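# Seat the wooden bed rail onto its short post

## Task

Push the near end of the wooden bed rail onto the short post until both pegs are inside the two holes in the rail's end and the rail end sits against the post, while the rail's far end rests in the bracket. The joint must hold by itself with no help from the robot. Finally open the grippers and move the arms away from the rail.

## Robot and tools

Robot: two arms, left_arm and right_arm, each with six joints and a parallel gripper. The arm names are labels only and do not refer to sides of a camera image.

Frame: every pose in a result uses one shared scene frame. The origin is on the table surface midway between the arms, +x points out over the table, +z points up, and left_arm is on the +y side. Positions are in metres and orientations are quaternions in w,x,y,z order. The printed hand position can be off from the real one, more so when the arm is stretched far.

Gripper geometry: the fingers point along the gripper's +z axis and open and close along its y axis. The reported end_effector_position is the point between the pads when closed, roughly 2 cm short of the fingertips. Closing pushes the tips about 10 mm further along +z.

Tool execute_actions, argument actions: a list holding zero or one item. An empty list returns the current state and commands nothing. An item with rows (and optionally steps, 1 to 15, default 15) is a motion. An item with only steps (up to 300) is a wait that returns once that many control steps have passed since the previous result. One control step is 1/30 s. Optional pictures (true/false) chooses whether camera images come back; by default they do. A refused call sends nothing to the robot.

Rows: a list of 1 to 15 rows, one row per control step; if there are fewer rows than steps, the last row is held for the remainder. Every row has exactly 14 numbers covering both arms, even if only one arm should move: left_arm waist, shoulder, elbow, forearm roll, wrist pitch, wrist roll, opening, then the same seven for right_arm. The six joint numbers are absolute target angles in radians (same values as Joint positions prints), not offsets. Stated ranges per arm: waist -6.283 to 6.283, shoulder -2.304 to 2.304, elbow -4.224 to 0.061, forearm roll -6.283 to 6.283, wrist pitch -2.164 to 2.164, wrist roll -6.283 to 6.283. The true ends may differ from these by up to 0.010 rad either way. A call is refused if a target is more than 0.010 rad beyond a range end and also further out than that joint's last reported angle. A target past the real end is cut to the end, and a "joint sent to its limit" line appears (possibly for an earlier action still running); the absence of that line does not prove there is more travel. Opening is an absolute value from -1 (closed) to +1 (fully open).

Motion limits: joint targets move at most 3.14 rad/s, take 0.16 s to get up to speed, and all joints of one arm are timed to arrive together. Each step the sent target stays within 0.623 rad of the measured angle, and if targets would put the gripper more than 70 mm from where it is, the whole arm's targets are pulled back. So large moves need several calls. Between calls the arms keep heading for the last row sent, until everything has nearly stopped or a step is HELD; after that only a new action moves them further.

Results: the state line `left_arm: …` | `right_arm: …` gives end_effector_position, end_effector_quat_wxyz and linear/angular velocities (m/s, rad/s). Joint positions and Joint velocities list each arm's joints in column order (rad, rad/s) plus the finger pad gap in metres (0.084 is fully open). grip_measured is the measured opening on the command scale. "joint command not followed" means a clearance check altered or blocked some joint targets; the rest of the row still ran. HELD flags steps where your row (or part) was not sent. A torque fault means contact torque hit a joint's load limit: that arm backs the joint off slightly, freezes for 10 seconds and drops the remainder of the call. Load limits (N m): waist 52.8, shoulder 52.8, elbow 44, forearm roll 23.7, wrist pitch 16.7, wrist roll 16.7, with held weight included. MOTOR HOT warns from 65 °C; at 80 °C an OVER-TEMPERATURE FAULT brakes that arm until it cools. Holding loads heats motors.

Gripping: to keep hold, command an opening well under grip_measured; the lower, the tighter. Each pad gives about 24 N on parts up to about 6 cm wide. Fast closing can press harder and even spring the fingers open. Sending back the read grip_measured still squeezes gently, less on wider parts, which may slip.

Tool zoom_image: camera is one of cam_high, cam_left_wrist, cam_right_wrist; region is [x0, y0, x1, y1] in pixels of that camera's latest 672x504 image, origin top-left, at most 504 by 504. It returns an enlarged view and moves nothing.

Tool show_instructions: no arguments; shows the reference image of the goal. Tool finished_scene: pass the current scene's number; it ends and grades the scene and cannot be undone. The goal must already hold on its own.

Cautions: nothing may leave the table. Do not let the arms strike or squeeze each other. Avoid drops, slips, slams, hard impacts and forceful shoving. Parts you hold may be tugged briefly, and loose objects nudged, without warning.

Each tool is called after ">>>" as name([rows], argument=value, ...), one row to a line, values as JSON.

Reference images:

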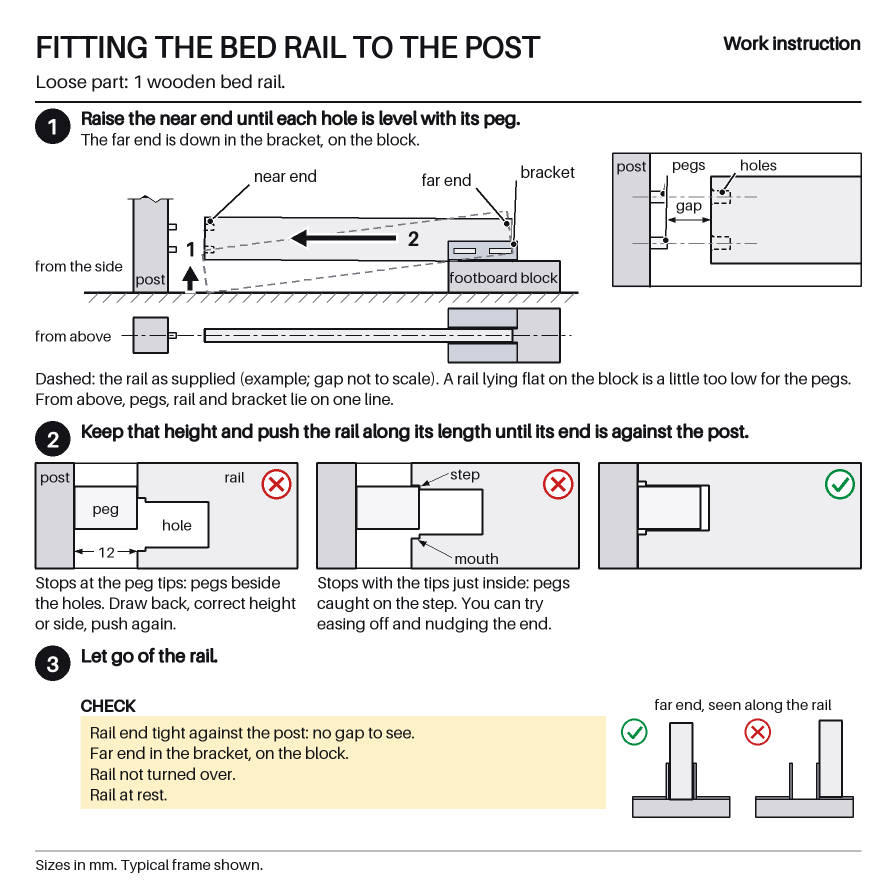

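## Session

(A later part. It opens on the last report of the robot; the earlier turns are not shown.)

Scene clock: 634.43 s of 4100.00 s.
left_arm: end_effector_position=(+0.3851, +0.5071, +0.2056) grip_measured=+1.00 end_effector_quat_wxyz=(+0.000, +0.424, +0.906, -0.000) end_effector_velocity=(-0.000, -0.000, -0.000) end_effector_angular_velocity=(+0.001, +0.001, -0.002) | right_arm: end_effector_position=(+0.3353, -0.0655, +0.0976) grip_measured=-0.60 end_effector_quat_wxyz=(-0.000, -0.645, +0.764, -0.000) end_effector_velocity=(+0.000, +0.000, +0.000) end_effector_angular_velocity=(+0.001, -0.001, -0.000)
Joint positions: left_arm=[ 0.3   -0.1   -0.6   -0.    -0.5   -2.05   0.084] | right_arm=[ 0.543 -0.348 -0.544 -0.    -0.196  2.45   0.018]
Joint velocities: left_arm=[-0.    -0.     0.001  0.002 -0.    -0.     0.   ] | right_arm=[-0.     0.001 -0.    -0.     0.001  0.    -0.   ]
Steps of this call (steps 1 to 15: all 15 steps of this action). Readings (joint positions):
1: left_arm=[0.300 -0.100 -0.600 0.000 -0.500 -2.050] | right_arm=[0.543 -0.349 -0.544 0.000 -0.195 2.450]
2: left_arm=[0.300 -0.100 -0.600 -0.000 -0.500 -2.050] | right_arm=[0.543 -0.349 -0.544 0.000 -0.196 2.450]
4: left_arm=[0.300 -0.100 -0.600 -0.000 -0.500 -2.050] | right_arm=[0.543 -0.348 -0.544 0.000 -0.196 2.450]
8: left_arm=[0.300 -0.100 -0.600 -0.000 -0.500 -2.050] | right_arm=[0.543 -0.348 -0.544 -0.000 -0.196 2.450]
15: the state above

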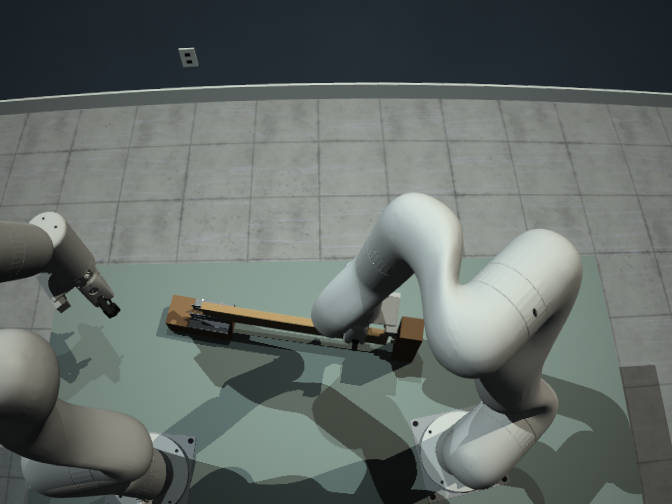

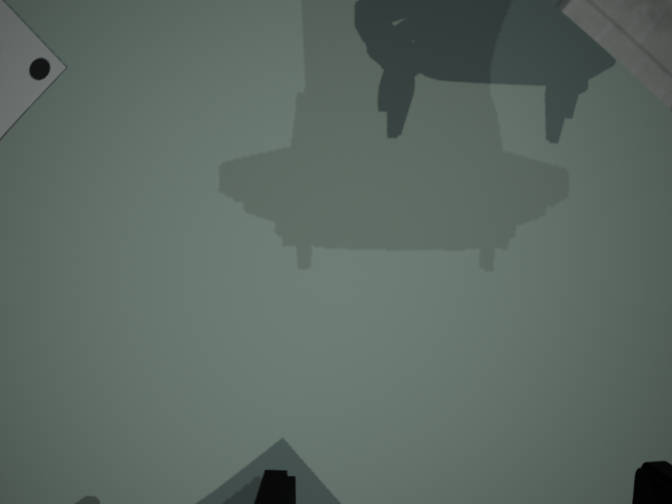

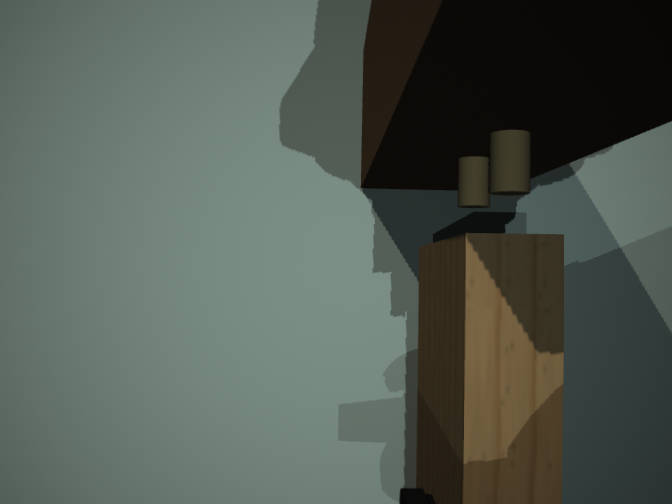

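>>> execute_actions([
  {"rows":[[0.3,-0.1,-0.6,0,-0.5,-2.05,1,0.5431,-0.3374,-0.5435,0,-0.2061,2.4496,-1],[0.3,-0.1,-0.6,0,-0.5,-2.05,1,0.5431,-0.3374,-0.5435,0,-0.2061,2.4496,-1],[0.3,-0.1,-0.6,0,-0.5,-2.05,1,0.5431,-0.3374,-0.5435,0,-0.2061,2.4496,-1],[0.3,-0.1,-0.6,0,-0.5,-2.05,1,0.5431,-0.3374,-0.5435,0,-0.2061,2.4496,-1],[0.3,-0.1,-0.6,0,-0.5,-2.05,1,0.5349,-0.3261,-0.5258,0,-0.1998,2.4413,-1],[0.3,-0.1,-0.6,0,-0.5,-2.05,1,0.5349,-0.3261,-0.5258,0,-0.1998,2.4413,-1],[0.3,-0.1,-0.6,0,-0.5,-2.05,1,0.5349,-0.3261,-0.5258,0,-0.1998,2.4413,-1],[0.3,-0.1,-0.6,0,-0.5,-2.05,1,0.5349,-0.3261,-0.5258,0,-0.1998,2.4413,-1],[0.3,-0.1,-0.6,0,-0.5,-2.05,1,0.5349,-0.3261,-0.5258,0,-0.1998,2.4413,-1]]},
])

>>> execute_actions([
  {"rows":[[0.3,-0.1,-0.6,0,-0.5,-2.05,1,0.5314,-0.3235,-0.5216,0,-0.1982,2.4378,-1],[0.3,-0.1,-0.6,0,-0.5,-2.05,1,0.5314,-0.3235,-0.5216,0,-0.1982,2.4378,-1],[0.3,-0.1,-0.6,0,-0.5,-2.05,1,0.5314,-0.3235,-0.5216,0,-0.1982,2.4378,-1],[0.3,-0.1,-0.6,0,-0.5,-2.05,1,0.5278,-0.3209,-0.5175,0,-0.1966,2.4342,-1],[0.3,-0.1,-0.6,0,-0.5,-2.05,1,0.5278,-0.3209,-0.5175,0,-0.1966,2.4342,-1],[0.3,-0.1,-0.6,0,-0.5,-2.05,1,0.5278,-0.3209,-0.5175,0,-0.1966,2.4342,-1],[0.3,-0.1,-0.6,0,-0.5,-2.05,1,0.5243,-0.3183,-0.5133,0,-0.195,2.4307,-1]]},
])

Scene clock: 682.97 s of 4100.00 s.
left_arm: end_effector_position=(+0.3851, +0.5071, +0.2056) grip_measured=+1.00 end_effector_quat_wxyz=(+0.000, +0.424, +0.906, -0.000) end_effector_velocity=(+0.000, -0.000, +0.000) end_effector_angular_velocity=(+0.000, -0.001, -0.001) | right_arm: end_effector_position=(+0.3323, -0.0719, +0.1012) grip_measured=-0.60 end_effector_quat_wxyz=(+0.000, -0.645, +0.764, +0.000) end_effector_velocity=(-0.001, -0.001, +0.000) end_effector_angular_velocity=(+0.001, -0.001, +0.003)
Joint positions: left_arm=[ 0.3   -0.1   -0.6    0.    -0.5   -2.05   0.084] | right_arm=[ 0.535 -0.326 -0.526  0.    -0.2    2.442  0.018]
Joint velocities: left_arm=[-0.  0.  0.  0.  0.  0. -0.] | right_arm=[-0.002  0.004  0.004 -0.     0.001 -0.005  0.   ]
Steps of this call (steps 1 to 15: the robot went on to your last target; steps 16 to 90: nothing new was sent; then 45.03 s passed at rest; steps 91 to 105: all 15 steps of this action). Readings (joint positions):
91: left_arm=[0.300 -0.100 -0.600 -0.000 -0.500 -2.050] | right_arm=[0.543 -0.348 -0.544 0.000 -0.196 2.450]
92: left_arm=[0.300 -0.100 -0.600 0.000 -0.500 -2.050] | right_arm=[0.543 -0.346 -0.544 0.000 -0.198 2.450]
94: left_arm=[0.300 -0.100 -0.600 0.000 -0.500 -2.050] | right_arm=[0.543 -0.342 -0.544 0.000 -0.202 2.450]
98: left_arm=[0.300 -0.100 -0.600 -0.000 -0.500 -2.050] | right_arm=[0.539 -0.332 -0.534 0.000 -0.201 2.445]
105: the state above

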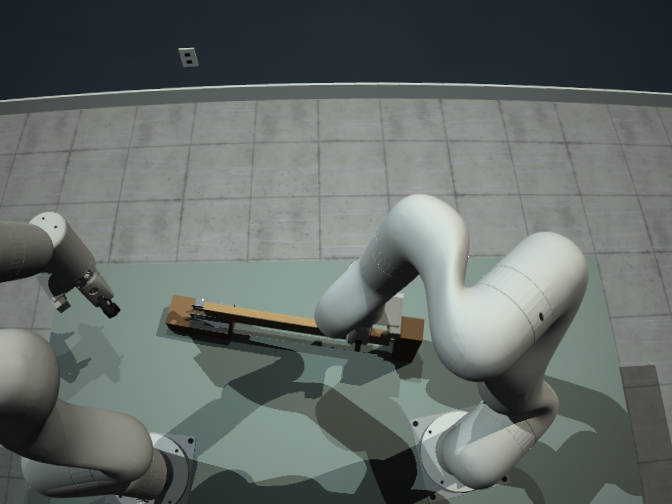

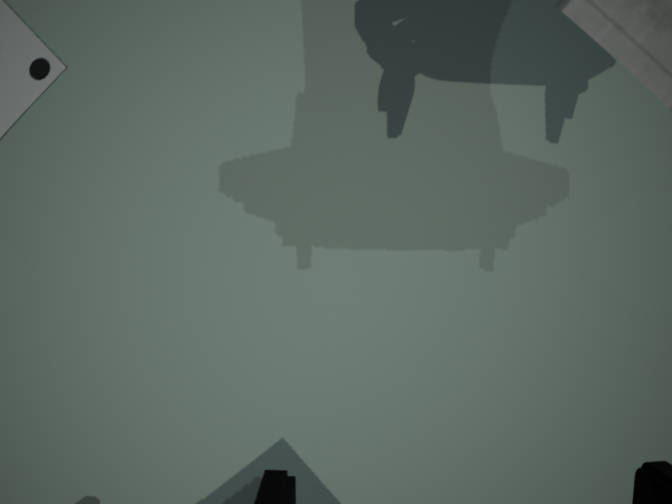

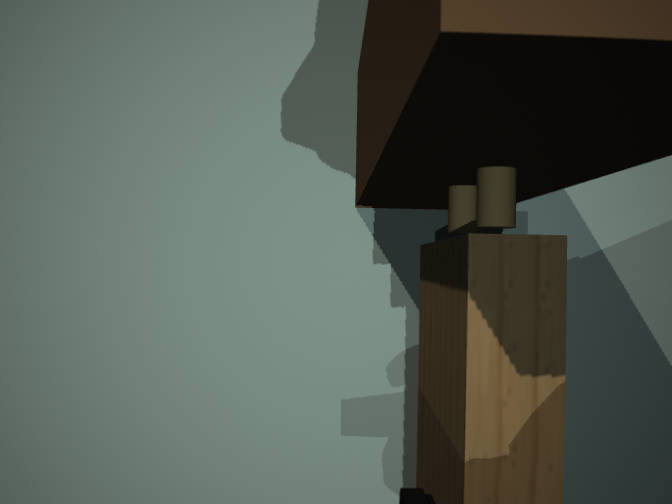

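Scene clock: 683.47 s of 4100.00 s.
left_arm: end_effector_position=(+0.3851, +0.5071, +0.2056) grip_measured=+1.00 end_effector_quat_wxyz=(+0.000, +0.424, +0.906, -0.000) end_effector_velocity=(-0.000, -0.000, -0.000) end_effector_angular_velocity=(+0.000, +0.001, -0.003) | right_arm: end_effector_position=(+0.3329, -0.0757, +0.1018) grip_measured=-0.60 end_effector_quat_wxyz=(+0.004, -0.646, +0.763, +0.000) end_effector_velocity=(-0.003, -0.008, -0.002) end_effector_angular_velocity=(-0.009, +0.009, -0.003)
Joint positions: left_arm=[ 0.3   -0.1   -0.6    0.    -0.5   -2.05   0.084] | right_arm=[ 0.526 -0.318 -0.516  0.    -0.19   2.431  0.018]
Joint velocities: left_arm=[-0.001 -0.    -0.     0.001 -0.001  0.     0.   ] | right_arm=[-0.012  0.001  0.01  -0.004 -0.004 -0.005 -0.   ]
Steps of this call (steps 1 to 15: all 15 steps of this action). Readings (joint positions):
1: left_arm=[0.300 -0.100 -0.600 -0.000 -0.500 -2.050] | right_arm=[0.535 -0.326 -0.526 0.000 -0.200 2.442]
2: left_arm=[0.300 -0.100 -0.600 0.000 -0.500 -2.050] | right_arm=[0.535 -0.326 -0.526 0.000 -0.199 2.441]
4: left_arm=[0.300 -0.100 -0.600 0.000 -0.500 -2.050] | right_arm=[0.533 -0.325 -0.524 0.000 -0.199 2.440]
8: left_arm=[0.300 -0.100 -0.600 0.000 -0.500 -2.050] | right_arm=[0.529 -0.321 -0.520 0.000 -0.195 2.435]
15: the state above

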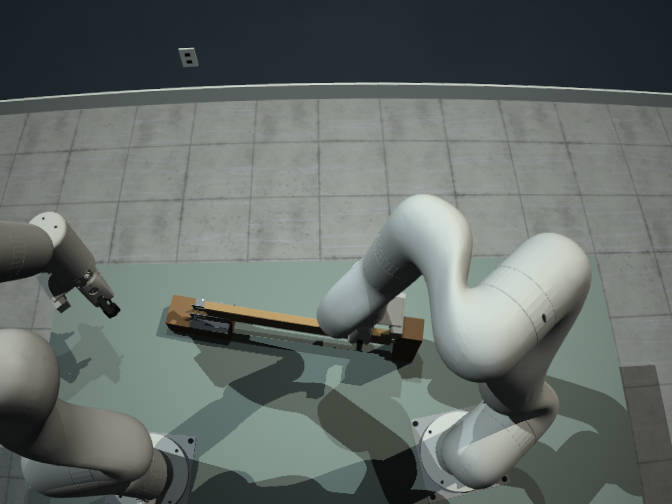

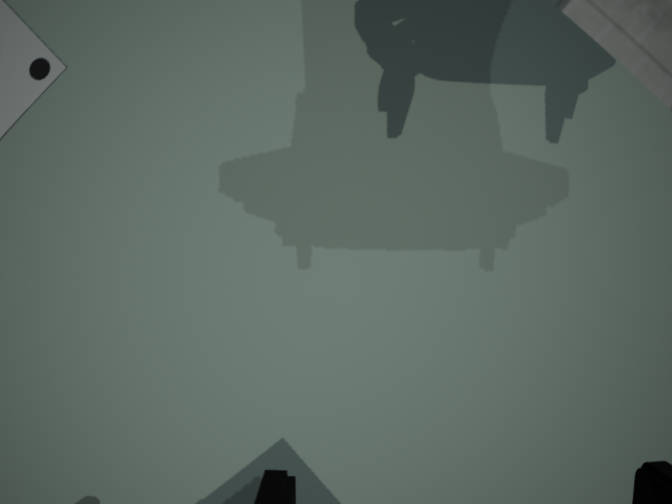

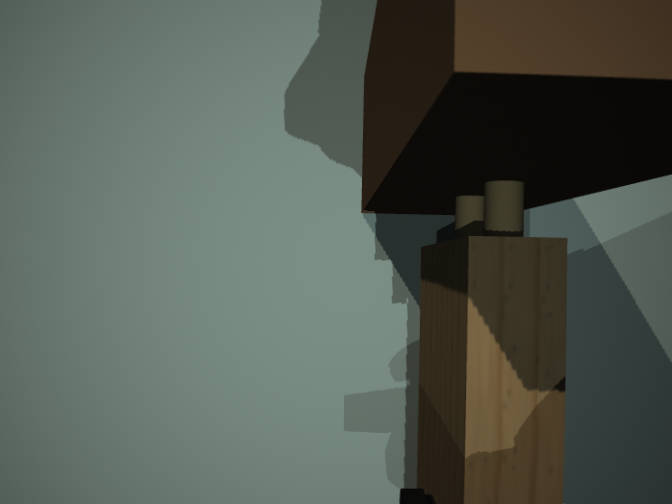

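>>> execute_actions([
  {"rows":[[0.3,-0.1,-0.6,0,-0.5,-2.05,1,0.5296,-0.3222,-0.5196,0,-0.1974,2.436,-1],[0.3,-0.1,-0.6,0,-0.5,-2.05,1,0.5296,-0.3222,-0.5196,0,-0.1974,2.436,-1],[0.3,-0.1,-0.6,0,-0.5,-2.05,1,0.5296,-0.3222,-0.5196,0,-0.1974,2.436,-1],[0.3,-0.1,-0.6,0,-0.5,-2.05,1,0.5296,-0.3237,-0.5197,0,-0.196,2.436,-1],[0.3,-0.1,-0.6,0,-0.5,-2.05,1,0.5296,-0.3251,-0.5198,0,-0.1946,2.436,-1],[0.3,-0.1,-0.6,0,-0.5,-2.05,1,0.5296,-0.3266,-0.5198,0,-0.1932,2.436,-1],[0.3,-0.1,-0.6,0,-0.5,-2.05,1,0.5296,-0.3281,-0.5199,0,-0.1918,2.436,-1],[0.3,-0.1,-0.6,0,-0.5,-2.05,1,0.5296,-0.3295,-0.52,0,-0.1905,2.436,-1],[0.3,-0.1,-0.6,0,-0.5,-2.05,1,0.5296,-0.331,-0.5201,0,-0.1891,2.436,-1],[0.3,-0.1,-0.6,0,-0.5,-2.05,1,0.5296,-0.3325,-0.5202,0,-0.1877,2.436,-1],[0.3,-0.1,-0.6,0,-0.5,-2.05,1,0.5296,-0.3339,-0.5202,0,-0.1863,2.436,-1],[0.3,-0.1,-0.6,0,-0.5,-2.05,1,0.5296,-0.3354,-0.5203,0,-0.1849,2.436,-1],[0.3,-0.1,-0.6,0,-0.5,-2.05,1,0.5296,-0.3369,-0.5204,0,-0.1835,2.436,-1],[0.3,-0.1,-0.6,0,-0.5,-2.05,1,0.5296,-0.3383,-0.5205,0,-0.1821,2.436,-1],[0.3,-0.1,-0.6,0,-0.5,-2.05,1,0.5296,-0.3398,-0.5206,0,-0.1807,2.436,-1]]},
])

Scene clock: 706.80 s of 4100.00 s.
left_arm: end_effector_position=(+0.3851, +0.5071, +0.2056) grip_measured=+1.00 end_effector_quat_wxyz=(+0.000, +0.424, +0.906, -0.000) end_effector_velocity=(-0.000, -0.001, -0.001) end_effector_angular_velocity=(+0.000, +0.001, -0.003) | right_arm: end_effector_position=(+0.3304, -0.0764, +0.0968) grip_measured=-0.60 end_effector_quat_wxyz=(-0.003, -0.645, +0.764, -0.000) end_effector_velocity=(+0.007, +0.006, -0.009) end_effector_angular_velocity=(+0.010, -0.012, +0.002)
Joint positions: left_arm=[ 0.3   -0.1   -0.6   -0.    -0.5   -2.05   0.084] | right_arm=[ 0.529 -0.334 -0.519 -0.    -0.19   2.436  0.018]
Joint velocities: left_arm=[-0.002 -0.001  0.     0.     0.001  0.    -0.   ] | right_arm=[-0.001 -0.035 -0.016 -0.001  0.034 -0.002 -0.   ]
Steps of this call (steps 1 to 15: the robot went on to your last target; steps 16 to 90: nothing new was sent; then 19.83 s passed at rest; steps 91 to 105: all 15 steps of this action). Readings (joint positions):
91: left_arm=[0.300 -0.100 -0.600 0.000 -0.500 -2.050] | right_arm=[0.524 -0.318 -0.514 -0.000 -0.190 2.431]
92: left_arm=[0.300 -0.100 -0.600 0.000 -0.500 -2.050] | right_arm=[0.525 -0.319 -0.515 -0.000 -0.190 2.432]
94: left_arm=[0.300 -0.100 -0.600 -0.000 -0.500 -2.050] | right_arm=[0.526 -0.320 -0.517 -0.000 -0.193 2.433]
98: left_arm=[0.300 -0.100 -0.600 -0.000 -0.500 -2.050] | right_arm=[0.528 -0.324 -0.518 -0.000 -0.195 2.436]
105: the state above

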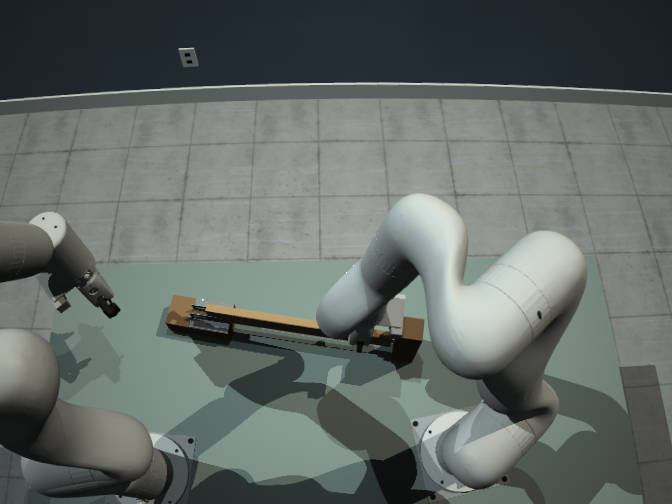

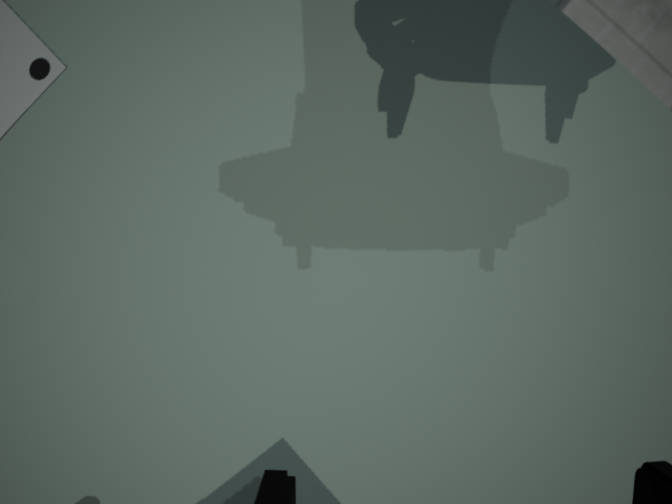

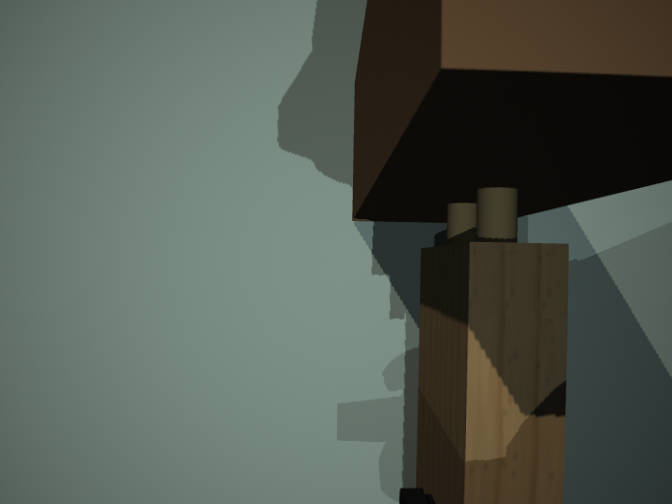

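>>> execute_actions([
  {"rows":[[0.3,-0.1,-0.6,0,-0.5,-2.05,1,0.526,-0.3277,-0.5158,0,-0.1908,2.4324,-1],[0.3,-0.1,-0.6,0,-0.5,-2.05,1,0.526,-0.3277,-0.5158,0,-0.1908,2.4324,-1],[0.3,-0.1,-0.6,0,-0.5,-2.05,1,0.526,-0.3277,-0.5158,0,-0.1908,2.4324,-1],[0.3,-0.1,-0.6,0,-0.5,-2.05,1,0.5278,-0.3268,-0.5144,0,-0.1902,2.4342,-1],[0.3,-0.1,-0.6,0,-0.5,-2.05,1,0.5278,-0.3268,-0.5144,0,-0.1902,2.4342,-1],[0.3,-0.1,-0.6,0,-0.5,-2.05,1,0.526,-0.3248,-0.5157,0,-0.1936,2.4324,-1],[0.3,-0.1,-0.6,0,-0.5,-2.05,1,0.526,-0.3248,-0.5157,0,-0.1936,2.4324,-1],[0.3,-0.1,-0.6,0,-0.5,-2.05,1,0.5242,-0.3257,-0.5171,0,-0.1942,2.4306,-1],[0.3,-0.1,-0.6,0,-0.5,-2.05,1,0.5242,-0.3286,-0.5172,0,-0.1914,2.4306,-1],[0.3,-0.1,-0.6,0,-0.5,-2.05,1,0.5242,-0.3286,-0.5172,0,-0.1914,2.4306,-1],[0.3,-0.1,-0.6,0,-0.5,-2.05,1,0.526,-0.3306,-0.516,0,-0.188,2.4324,-1],[0.3,-0.1,-0.6,0,-0.5,-2.05,1,0.526,-0.3306,-0.516,0,-0.188,2.4324,-1],[0.3,-0.1,-0.6,0,-0.5,-2.05,1,0.5278,-0.3297,-0.5146,0,-0.1874,2.4342,-1],[0.3,-0.1,-0.6,0,-0.5,-2.05,1,0.5278,-0.3297,-0.5146,0,-0.1874,2.4342,-1],[0.3,-0.1,-0.6,0,-0.5,-2.05,1,0.526,-0.3277,-0.5158,0,-0.1908,2.4324,-1]]},
])

Scene clock: 728.37 s of 4100.00 s.
left_arm: end_effector_position=(+0.3851, +0.5071, +0.2056) grip_measured=+1.00 end_effector_quat_wxyz=(+0.000, +0.424, +0.906, -0.000) end_effector_velocity=(+0.000, -0.000, +0.000) end_effector_angular_velocity=(-0.000, -0.000, -0.001) | right_arm: end_effector_position=(+0.3310, -0.0768, +0.0981) grip_measured=-0.59 end_effector_quat_wxyz=(-0.001, -0.646, +0.764, +0.000) end_effector_velocity=(-0.004, +0.001, -0.002) end_effector_angular_velocity=(+0.000, -0.001, +0.005)
Joint positions: left_arm=[ 0.3   -0.1   -0.6   -0.    -0.5   -2.05   0.084] | right_arm=[ 0.527 -0.329 -0.517  0.    -0.189  2.433  0.018]
Joint velocities: left_arm=[-0.001  0.    -0.    -0.    -0.     0.    -0.   ] | right_arm=[ 0.009 -0.001  0.007 -0.003  0.009  0.007 -0.001]
Steps of this call (steps 1 to 15: the robot went on to your last target; steps 16 to 120: nothing new was sent; then 17.07 s passed at rest; steps 121 to 135: all 15 steps of this action). Readings (joint positions):
121: left_arm=[0.300 -0.100 -0.600 0.000 -0.500 -2.050] | right_arm=[0.530 -0.340 -0.521 0.000 -0.181 2.436]
122: left_arm=[0.300 -0.100 -0.600 0.000 -0.500 -2.050] | right_arm=[0.529 -0.338 -0.520 0.000 -0.182 2.435]
124: left_arm=[0.300 -0.100 -0.600 0.000 -0.500 -2.050] | right_arm=[0.528 -0.333 -0.518 0.000 -0.186 2.434]
128: left_arm=[0.300 -0.100 -0.600 -0.000 -0.500 -2.050] | right_arm=[0.527 -0.328 -0.516 0.000 -0.188 2.433]
135: the state above

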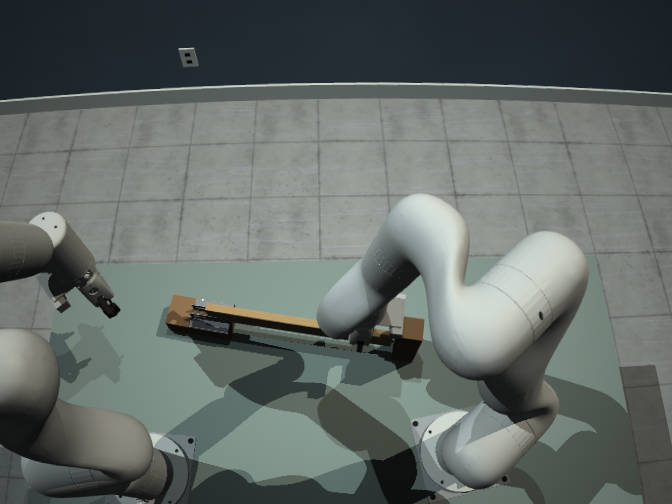

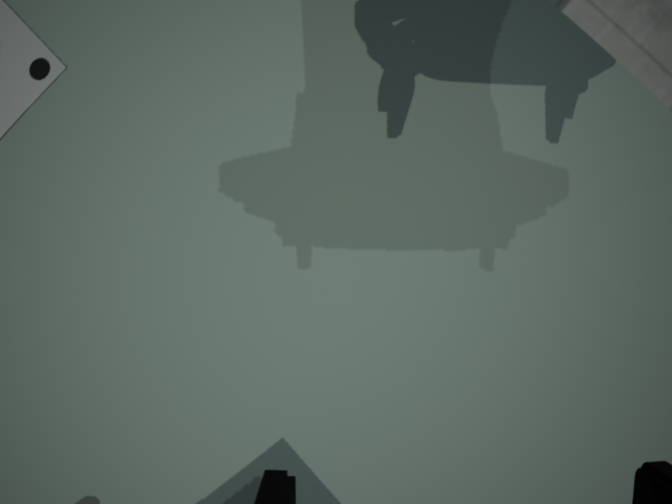

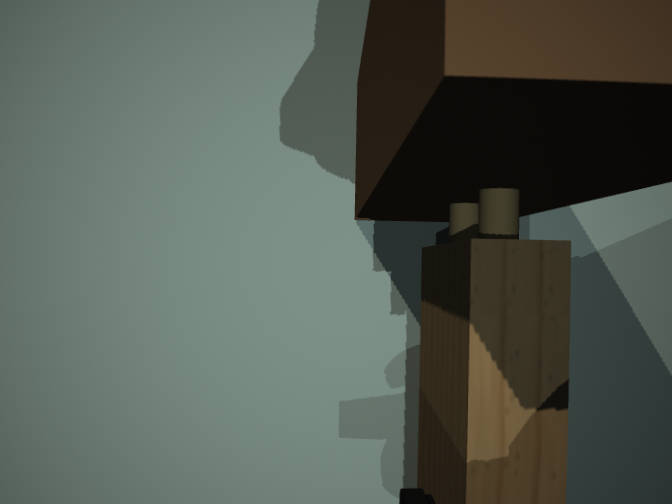

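>>> execute_actions([
  {"rows":[[0.3,-0.1,-0.6,0,-0.5,-2.05,1,0.526,-0.3277,-0.5158,0,-0.1908,2.4324,-0.63],[0.3,-0.1,-0.6,0,-0.5,-2.05,1,0.526,-0.3277,-0.5158,0,-0.1908,2.4324,-0.63],[0.3,-0.1,-0.6,0,-0.5,-2.05,1,0.526,-0.3277,-0.5158,0,-0.1908,2.4324,-0.63],[0.3,-0.1,-0.6,0,-0.5,-2.05,1,0.526,-0.3277,-0.5158,0,-0.1908,2.4324,-0.63],[0.3,-0.1,-0.6,0,-0.5,-2.05,1,0.526,-0.3277,-0.5158,0,-0.1908,2.4324,-0.63],[0.3,-0.1,-0.6,0,-0.5,-2.05,1,0.526,-0.3277,-0.5158,0,-0.1908,2.4324,-0.63],[0.3,-0.1,-0.6,0,-0.5,-2.05,1,0.526,-0.3277,-0.5158,0,-0.1908,2.4324,-0.63],[0.3,-0.1,-0.6,0,-0.5,-2.05,1,0.526,-0.3277,-0.5158,0,-0.1908,2.4324,-1],[0.3,-0.1,-0.6,0,-0.5,-2.05,1,0.526,-0.3277,-0.5158,0,-0.1908,2.4324,-1],[0.3,-0.1,-0.6,0,-0.5,-2.05,1,0.526,-0.3277,-0.5158,0,-0.1908,2.4324,-1],[0.3,-0.1,-0.6,0,-0.5,-2.05,1,0.5225,-0.3251,-0.5116,0,-0.1892,2.4289,-1],[0.3,-0.1,-0.6,0,-0.5,-2.05,1,0.5225,-0.3251,-0.5116,0,-0.1892,2.4289,-1],[0.3,-0.1,-0.6,0,-0.5,-2.05,1,0.519,-0.3225,-0.5075,0,-0.1876,2.4254,-1]]},
])

Scene clock: 746.23 s of 4100.00 s.
left_arm: end_effector_position=(+0.3851, +0.5071, +0.2056) grip_measured=+1.00 end_effector_quat_wxyz=(+0.000, +0.424, +0.906, -0.000) end_effector_velocity=(+0.000, +0.000, +0.000) end_effector_angular_velocity=(+0.000, -0.001, +0.000) | right_arm: end_effector_position=(+0.3307, -0.0789, +0.0984) grip_measured=-0.59 end_effector_quat_wxyz=(-0.000, -0.646, +0.764, +0.000) end_effector_velocity=(-0.003, -0.020, -0.000) end_effector_angular_velocity=(+0.002, -0.003, -0.003)
Joint positions: left_arm=[ 0.3   -0.1   -0.6   -0.    -0.5   -2.05   0.084] | right_arm=[ 0.523 -0.325 -0.512  0.    -0.187  2.429  0.018]
Joint velocities: left_arm=[ 0.     0.001  0.    -0.     0.     0.    -0.   ] | right_arm=[-0.037  0.027  0.042 -0.001  0.018 -0.034 -0.   ]
Steps of this call (steps 1 to 15: the robot went on to your last target; steps 16 to 90: nothing new was sent; then 14.37 s passed at rest; steps 91 to 105: all 15 steps of this action). Readings (joint positions):
91: left_arm=[0.300 -0.100 -0.600 0.000 -0.500 -2.050] | right_arm=[0.526 -0.328 -0.516 0.000 -0.190 2.432]
92: left_arm=[0.300 -0.100 -0.600 0.000 -0.500 -2.050] | right_arm=[0.526 -0.328 -0.516 0.000 -0.190 2.432]
94: left_arm=[0.300 -0.100 -0.600 0.000 -0.500 -2.050] | right_arm=[0.526 -0.328 -0.516 0.000 -0.190 2.432]
98: left_arm=[0.300 -0.100 -0.600 -0.000 -0.500 -2.050] | right_arm=[0.526 -0.328 -0.516 0.000 -0.190 2.432]
105: the state above

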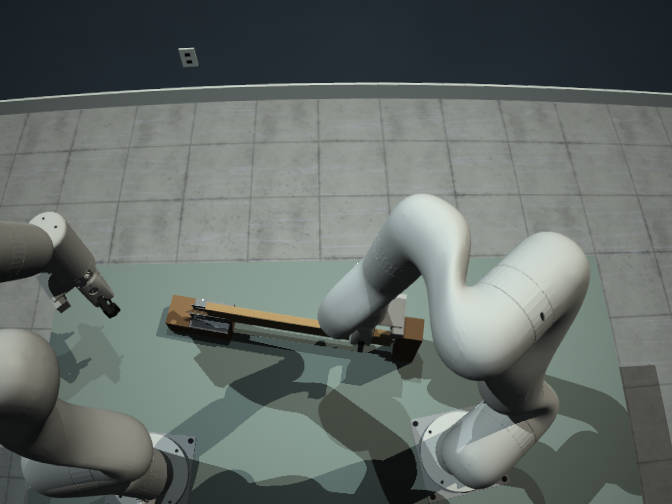

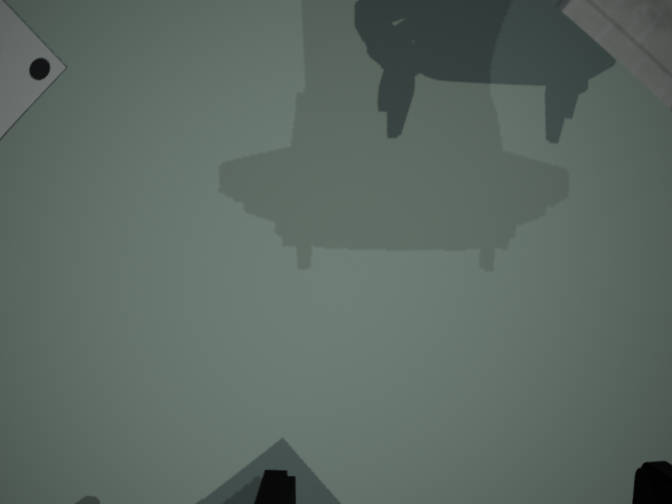

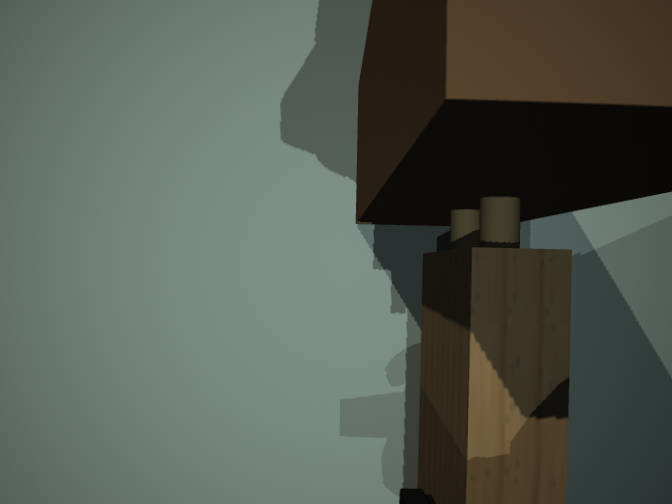

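>>> execute_actions([
  {"steps":10},
])

Scene clock: 750.43 s of 4100.00 s.
left_arm: end_effector_position=(+0.3851, +0.5071, +0.2056) grip_measured=+1.00 end_effector_quat_wxyz=(+0.000, +0.424, +0.906, -0.000) end_effector_velocity=(+0.000, -0.000, -0.000) end_effector_angular_velocity=(-0.000, +0.001, -0.000) | right_arm: end_effector_position=(+0.3303, -0.0809, +0.0983) grip_measured=-0.59 end_effector_quat_wxyz=(-0.000, -0.646, +0.764, -0.000) end_effector_velocity=(-0.000, -0.000, -0.000) end_effector_angular_velocity=(-0.000, +0.000, -0.002)
Joint positions: left_arm=[ 0.3   -0.1   -0.6    0.    -0.5   -2.05   0.084] | right_arm=[ 0.519 -0.323 -0.507 -0.    -0.185  2.425  0.018]
Joint velocities: left_arm=[-0.001 -0.    -0.    -0.    -0.001 -0.     0.   ] | right_arm=[-0.    -0.001  0.     0.     0.001  0.002 -0.   ]
Steps of this call (steps 1 to 15: the robot went on to your last target; steps 16 to 90: nothing new was sent; then 1.20 s passed at rest). Readings (joint positions):
1: left_arm=[0.300 -0.100 -0.600 -0.000 -0.500 -2.050] | right_arm=[0.522 -0.324 -0.511 0.000 -0.187 2.428]
2: left_arm=[0.300 -0.100 -0.600 0.000 -0.500 -2.050] | right_arm=[0.521 -0.324 -0.510 0.000 -0.186 2.427]
4: left_arm=[0.300 -0.100 -0.600 0.000 -0.500 -2.050] | right_arm=[0.520 -0.323 -0.508 0.000 -0.186 2.426]
8: left_arm=[0.300 -0.100 -0.600 -0.000 -0.500 -2.050] | right_arm=[0.519 -0.323 -0.508 0.000 -0.185 2.426]
90: the state above
All arms were judged still, so your last target was given up. Only a new action makes them travel on or press farther. Fingers that are still opening or closing keep moving.

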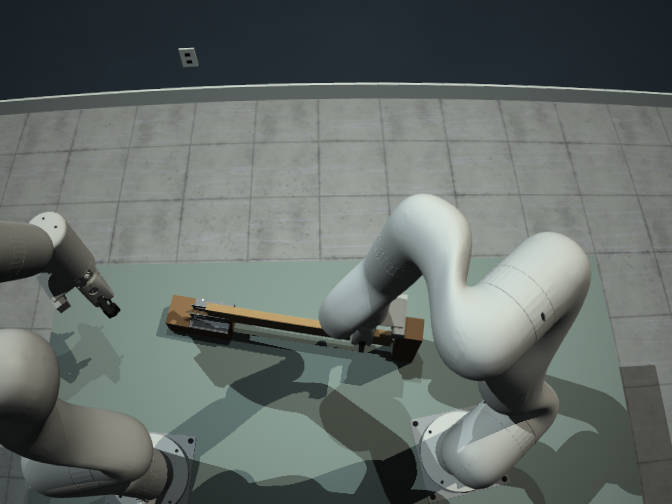

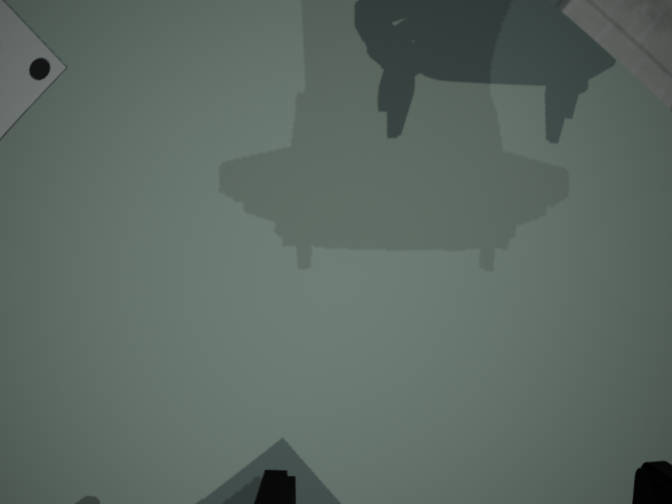

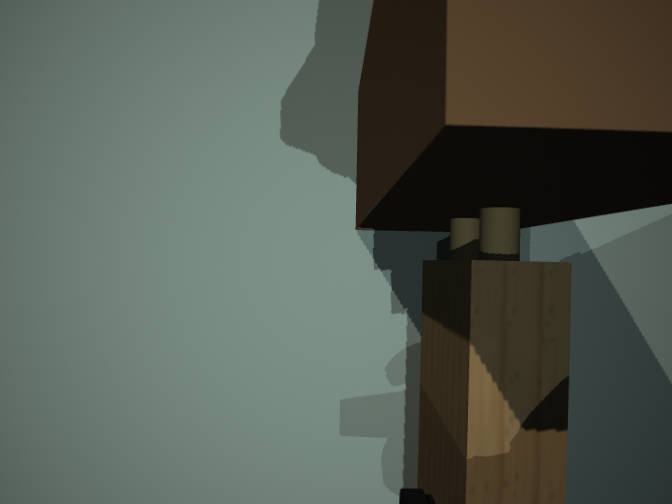

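>>> execute_actions(actions=[])

Scene clock: 791.13 s of 4100.00 s.
left_arm: end_effector_position=(+0.3851, +0.5071, +0.2056) grip_measured=+1.00 end_effector_quat_wxyz=(+0.000, +0.424, +0.906, -0.000) end_effector_velocity=(+0.000, +0.001, +0.000) end_effector_angular_velocity=(+0.000, -0.002, +0.001) | right_arm: end_effector_position=(+0.3303, -0.0809, +0.0983) grip_measured=-0.59 end_effector_quat_wxyz=(-0.000, -0.646, +0.764, -0.000) end_effector_velocity=(-0.000, -0.000, -0.000) end_effector_angular_velocity=(+0.000, -0.000, -0.001)
Joint positions: left_arm=[ 0.3   -0.1   -0.6   -0.    -0.5   -2.05   0.084] | right_arm=[ 0.519 -0.323 -0.507 -0.    -0.185  2.425  0.018]
Joint velocities: left_arm=[ 0.001  0.001  0.     0.     0.001  0.    -0.   ] | right_arm=[-0.    -0.001  0.001 -0.     0.002  0.001 -0.   ]
Steps of this call (steps 1 to 90: nothing new was sent; then 37.70 s passed at rest). Readings (joint positions):
1: left_arm=[0.300 -0.100 -0.600 0.000 -0.500 -2.050] | right_arm=[0.519 -0.323 -0.507 -0.000 -0.185 2.425]
2: left_arm=[0.300 -0.100 -0.600 -0.000 -0.500 -2.050] | right_arm=[0.519 -0.323 -0.507 -0.000 -0.185 2.425]
4: left_arm=[0.300 -0.100 -0.600 -0.000 -0.500 -2.050] | right_arm=[0.519 -0.323 -0.507 -0.000 -0.185 2.425]
8: left_arm=[0.300 -0.100 -0.600 -0.000 -0.500 -2.050] | right_arm=[0.519 -0.323 -0.507 -0.000 -0.185 2.425]
90: the state above

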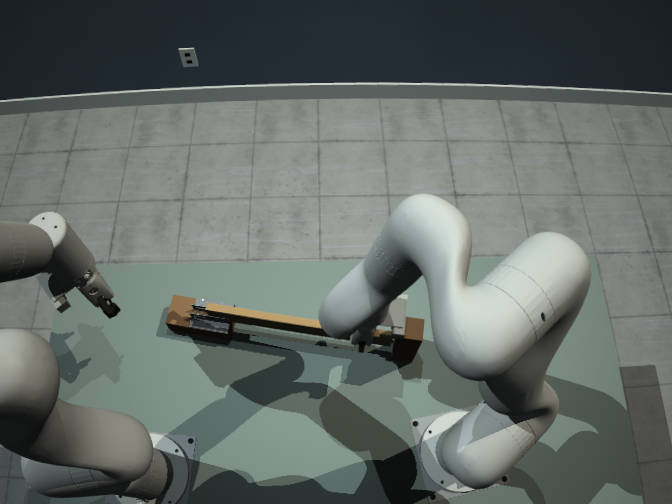

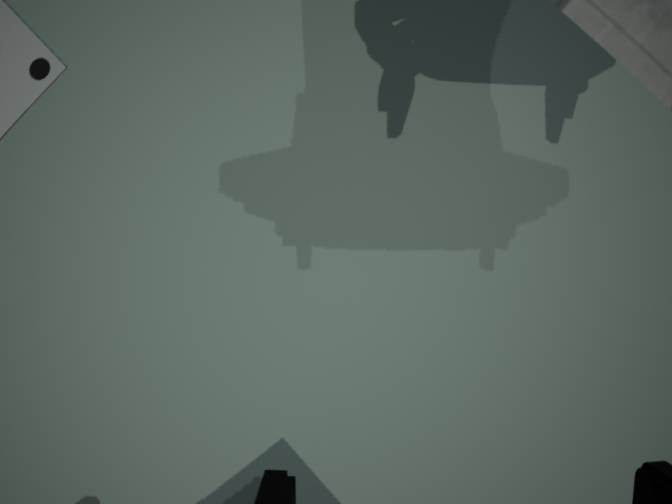

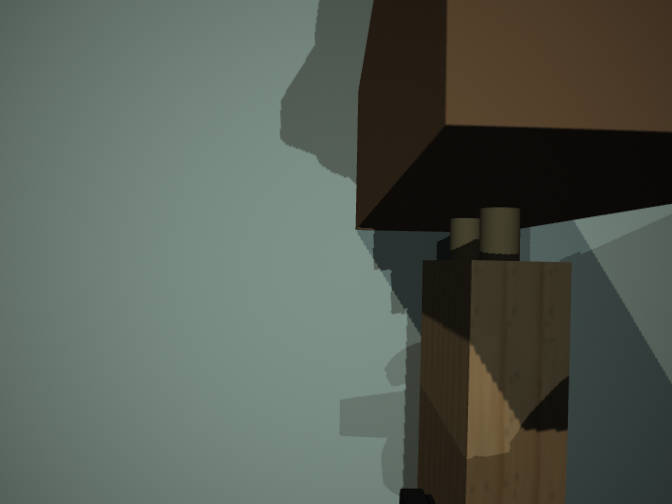

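>>> execute_actions([
  {"rows":[[0.3,-0.1,-0.6,0,-0.5,-2.05,1,0.526,-0.3277,-0.5158,0,-0.1908,2.4324,-1],[0.3,-0.1,-0.6,0,-0.5,-2.05,1,0.526,-0.3277,-0.5158,0,-0.1908,2.4324,-1],[0.3,-0.1,-0.6,0,-0.5,-2.05,1,0.526,-0.3277,-0.5158,0,-0.1908,2.4324,-1],[0.3,-0.1,-0.6,0,-0.5,-2.05,1,0.526,-0.3277,-0.5158,0,-0.1908,2.4324,-1],[0.3,-0.1,-0.6,0,-0.5,-2.05,1,0.526,-0.3277,-0.5158,0,-0.1908,2.4324,-1],[0.3,-0.1,-0.6,0,-0.5,-2.05,1,0.526,-0.3277,-0.5158,0,-0.1908,2.4324,-1],[0.3,-0.1,-0.6,0,-0.5,-2.05,1,0.526,-0.3277,-0.5158,0,-0.1908,2.4324,-1],[0.3,-0.1,-0.6,0,-0.5,-2.05,1,0.526,-0.335,-0.5162,0,-0.1838,2.4324,-1]],"steps":15},
])

>>> execute_actions([
  {"rows":[[0.3,-0.1,-0.6,0,-0.5,-2.05,1,0.5225,-0.3324,-0.512,0,-0.1822,2.4289,-1],[0.3,-0.1,-0.6,0,-0.5,-2.05,1,0.5225,-0.3324,-0.512,0,-0.1822,2.4289,-1],[0.3,-0.1,-0.6,0,-0.5,-2.05,1,0.5225,-0.3324,-0.512,0,-0.1822,2.4289,-1],[0.3,-0.1,-0.6,0,-0.5,-2.05,1,0.519,-0.3298,-0.5079,0,-0.1806,2.4254,-1],[0.3,-0.1,-0.6,0,-0.5,-2.05,1,0.519,-0.3298,-0.5079,0,-0.1806,2.4254,-1],[0.3,-0.1,-0.6,0,-0.5,-2.05,1,0.519,-0.3298,-0.5079,0,-0.1806,2.4254,-1],[0.3,-0.1,-0.6,0,-0.5,-2.05,1,0.5137,-0.326,-0.5017,0,-0.1782,2.4201,-1]],"steps":15},
])

Scene clock: 817.70 s of 4100.00 s.
left_arm: end_effector_position=(+0.3851, +0.5071, +0.2056) grip_measured=+1.00 end_effector_quat_wxyz=(+0.000, +0.424, +0.906, -0.000) end_effector_velocity=(-0.000, +0.001, -0.000) end_effector_angular_velocity=(-0.000, +0.001, +0.003) | right_arm: end_effector_position=(+0.3296, -0.0783, +0.0958) grip_measured=-0.59 end_effector_quat_wxyz=(-0.003, -0.645, +0.764, +0.000) end_effector_velocity=(-0.002, +0.000, -0.005) end_effector_angular_velocity=(+0.001, -0.001, +0.004)
Joint positions: left_arm=[ 0.3   -0.1   -0.6    0.    -0.5   -2.05   0.084] | right_arm=[ 0.526 -0.334 -0.515  0.    -0.187  2.432  0.018]
Joint velocities: left_arm=[ 0.002 -0.001 -0.    -0.    -0.     0.    -0.   ] | right_arm=[ 0.005 -0.012  0.004  0.002  0.017 -0.     0.   ]
Steps of this call (steps 1 to 90: nothing new was sent; then 23.07 s passed at rest; steps 91 to 105: all 15 steps of this action). Readings (joint positions):
91: left_arm=[0.300 -0.100 -0.600 0.000 -0.500 -2.050] | right_arm=[0.519 -0.323 -0.508 -0.000 -0.185 2.425]
92: left_arm=[0.300 -0.100 -0.600 0.000 -0.500 -2.050] | right_arm=[0.520 -0.323 -0.508 -0.000 -0.186 2.426]
94: left_arm=[0.300 -0.100 -0.600 -0.000 -0.500 -2.050] | right_arm=[0.521 -0.325 -0.511 -0.001 -0.190 2.429]
98: left_arm=[0.300 -0.100 -0.600 -0.000 -0.500 -2.050] | right_arm=[0.523 -0.328 -0.513 -0.001 -0.193 2.432]
105: the state above

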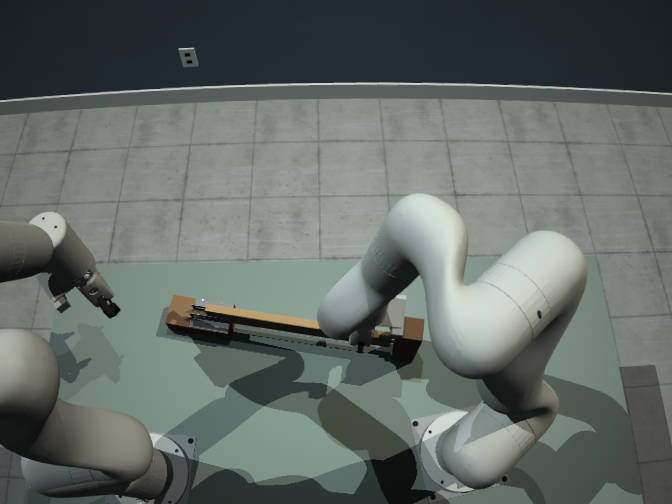

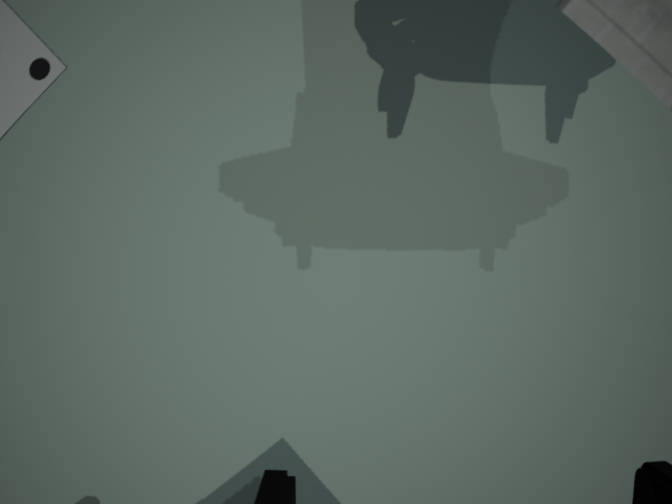

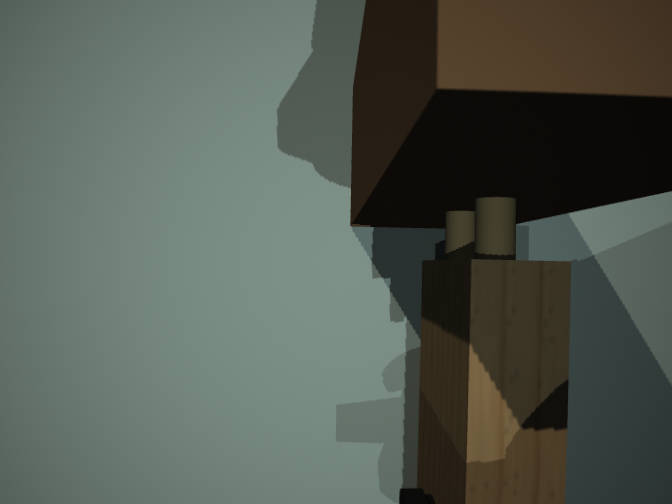

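Scene clock: 818.20 s of 4100.00 s.
left_arm: end_effector_position=(+0.3851, +0.5071, +0.2056) grip_measured=+1.00 end_effector_quat_wxyz=(+0.000, +0.424, +0.906, -0.000) end_effector_velocity=(+0.000, -0.000, +0.000) end_effector_angular_velocity=(+0.000, -0.002, -0.000) | right_arm: end_effector_position=(+0.3305, -0.0825, +0.0962) grip_measured=-0.59 end_effector_quat_wxyz=(+0.001, -0.646, +0.764, +0.000) end_effector_velocity=(-0.003, -0.008, -0.001) end_effector_angular_velocity=(-0.009, +0.010, -0.003)
Joint positions: left_arm=[ 0.3   -0.1   -0.6   -0.    -0.5   -2.05   0.084] | right_arm=[ 0.515 -0.326 -0.504  0.    -0.175  2.421  0.018]
Joint velocities: left_arm=[-0.001  0.001 -0.    -0.     0.    -0.     0.   ] | right_arm=[-0.011  0.003  0.009 -0.002 -0.008 -0.006 -0.   ]
Steps of this call (steps 1 to 15: all 15 steps of this action). Readings (joint positions):
1: left_arm=[0.300 -0.100 -0.600 -0.000 -0.500 -2.050] | right_arm=[0.526 -0.335 -0.515 0.000 -0.186 2.432]
2: left_arm=[0.300 -0.100 -0.600 -0.000 -0.500 -2.050] | right_arm=[0.526 -0.335 -0.514 0.000 -0.186 2.432]
4: left_arm=[0.300 -0.100 -0.600 -0.000 -0.500 -2.050] | right_arm=[0.525 -0.334 -0.513 0.000 -0.183 2.431]
8: left_arm=[0.300 -0.100 -0.600 -0.000 -0.500 -2.050] | right_arm=[0.520 -0.330 -0.509 0.000 -0.180 2.426]
15: the state above

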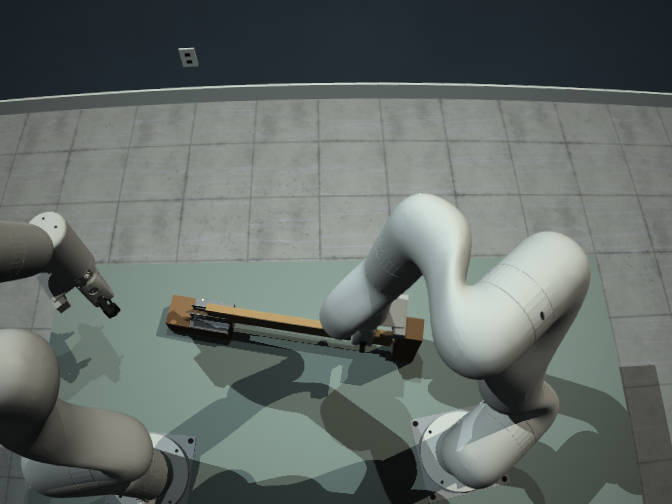

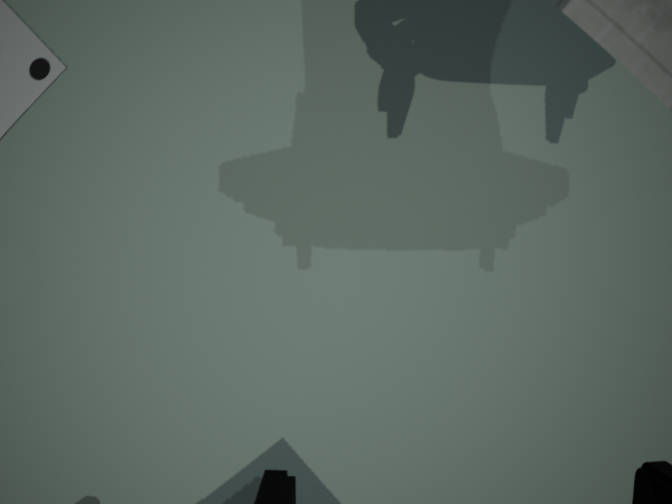

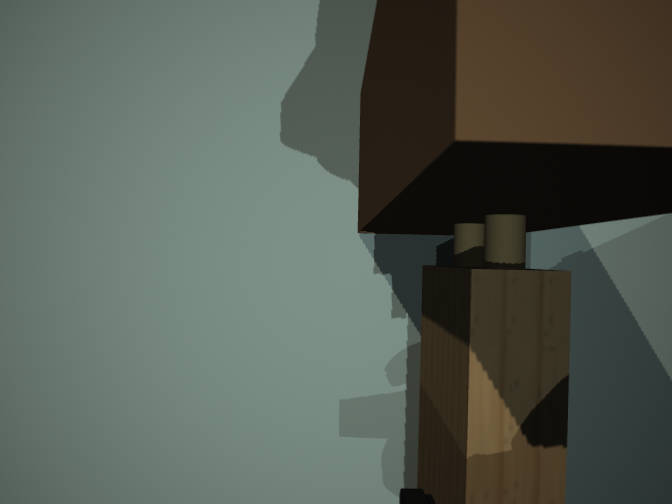

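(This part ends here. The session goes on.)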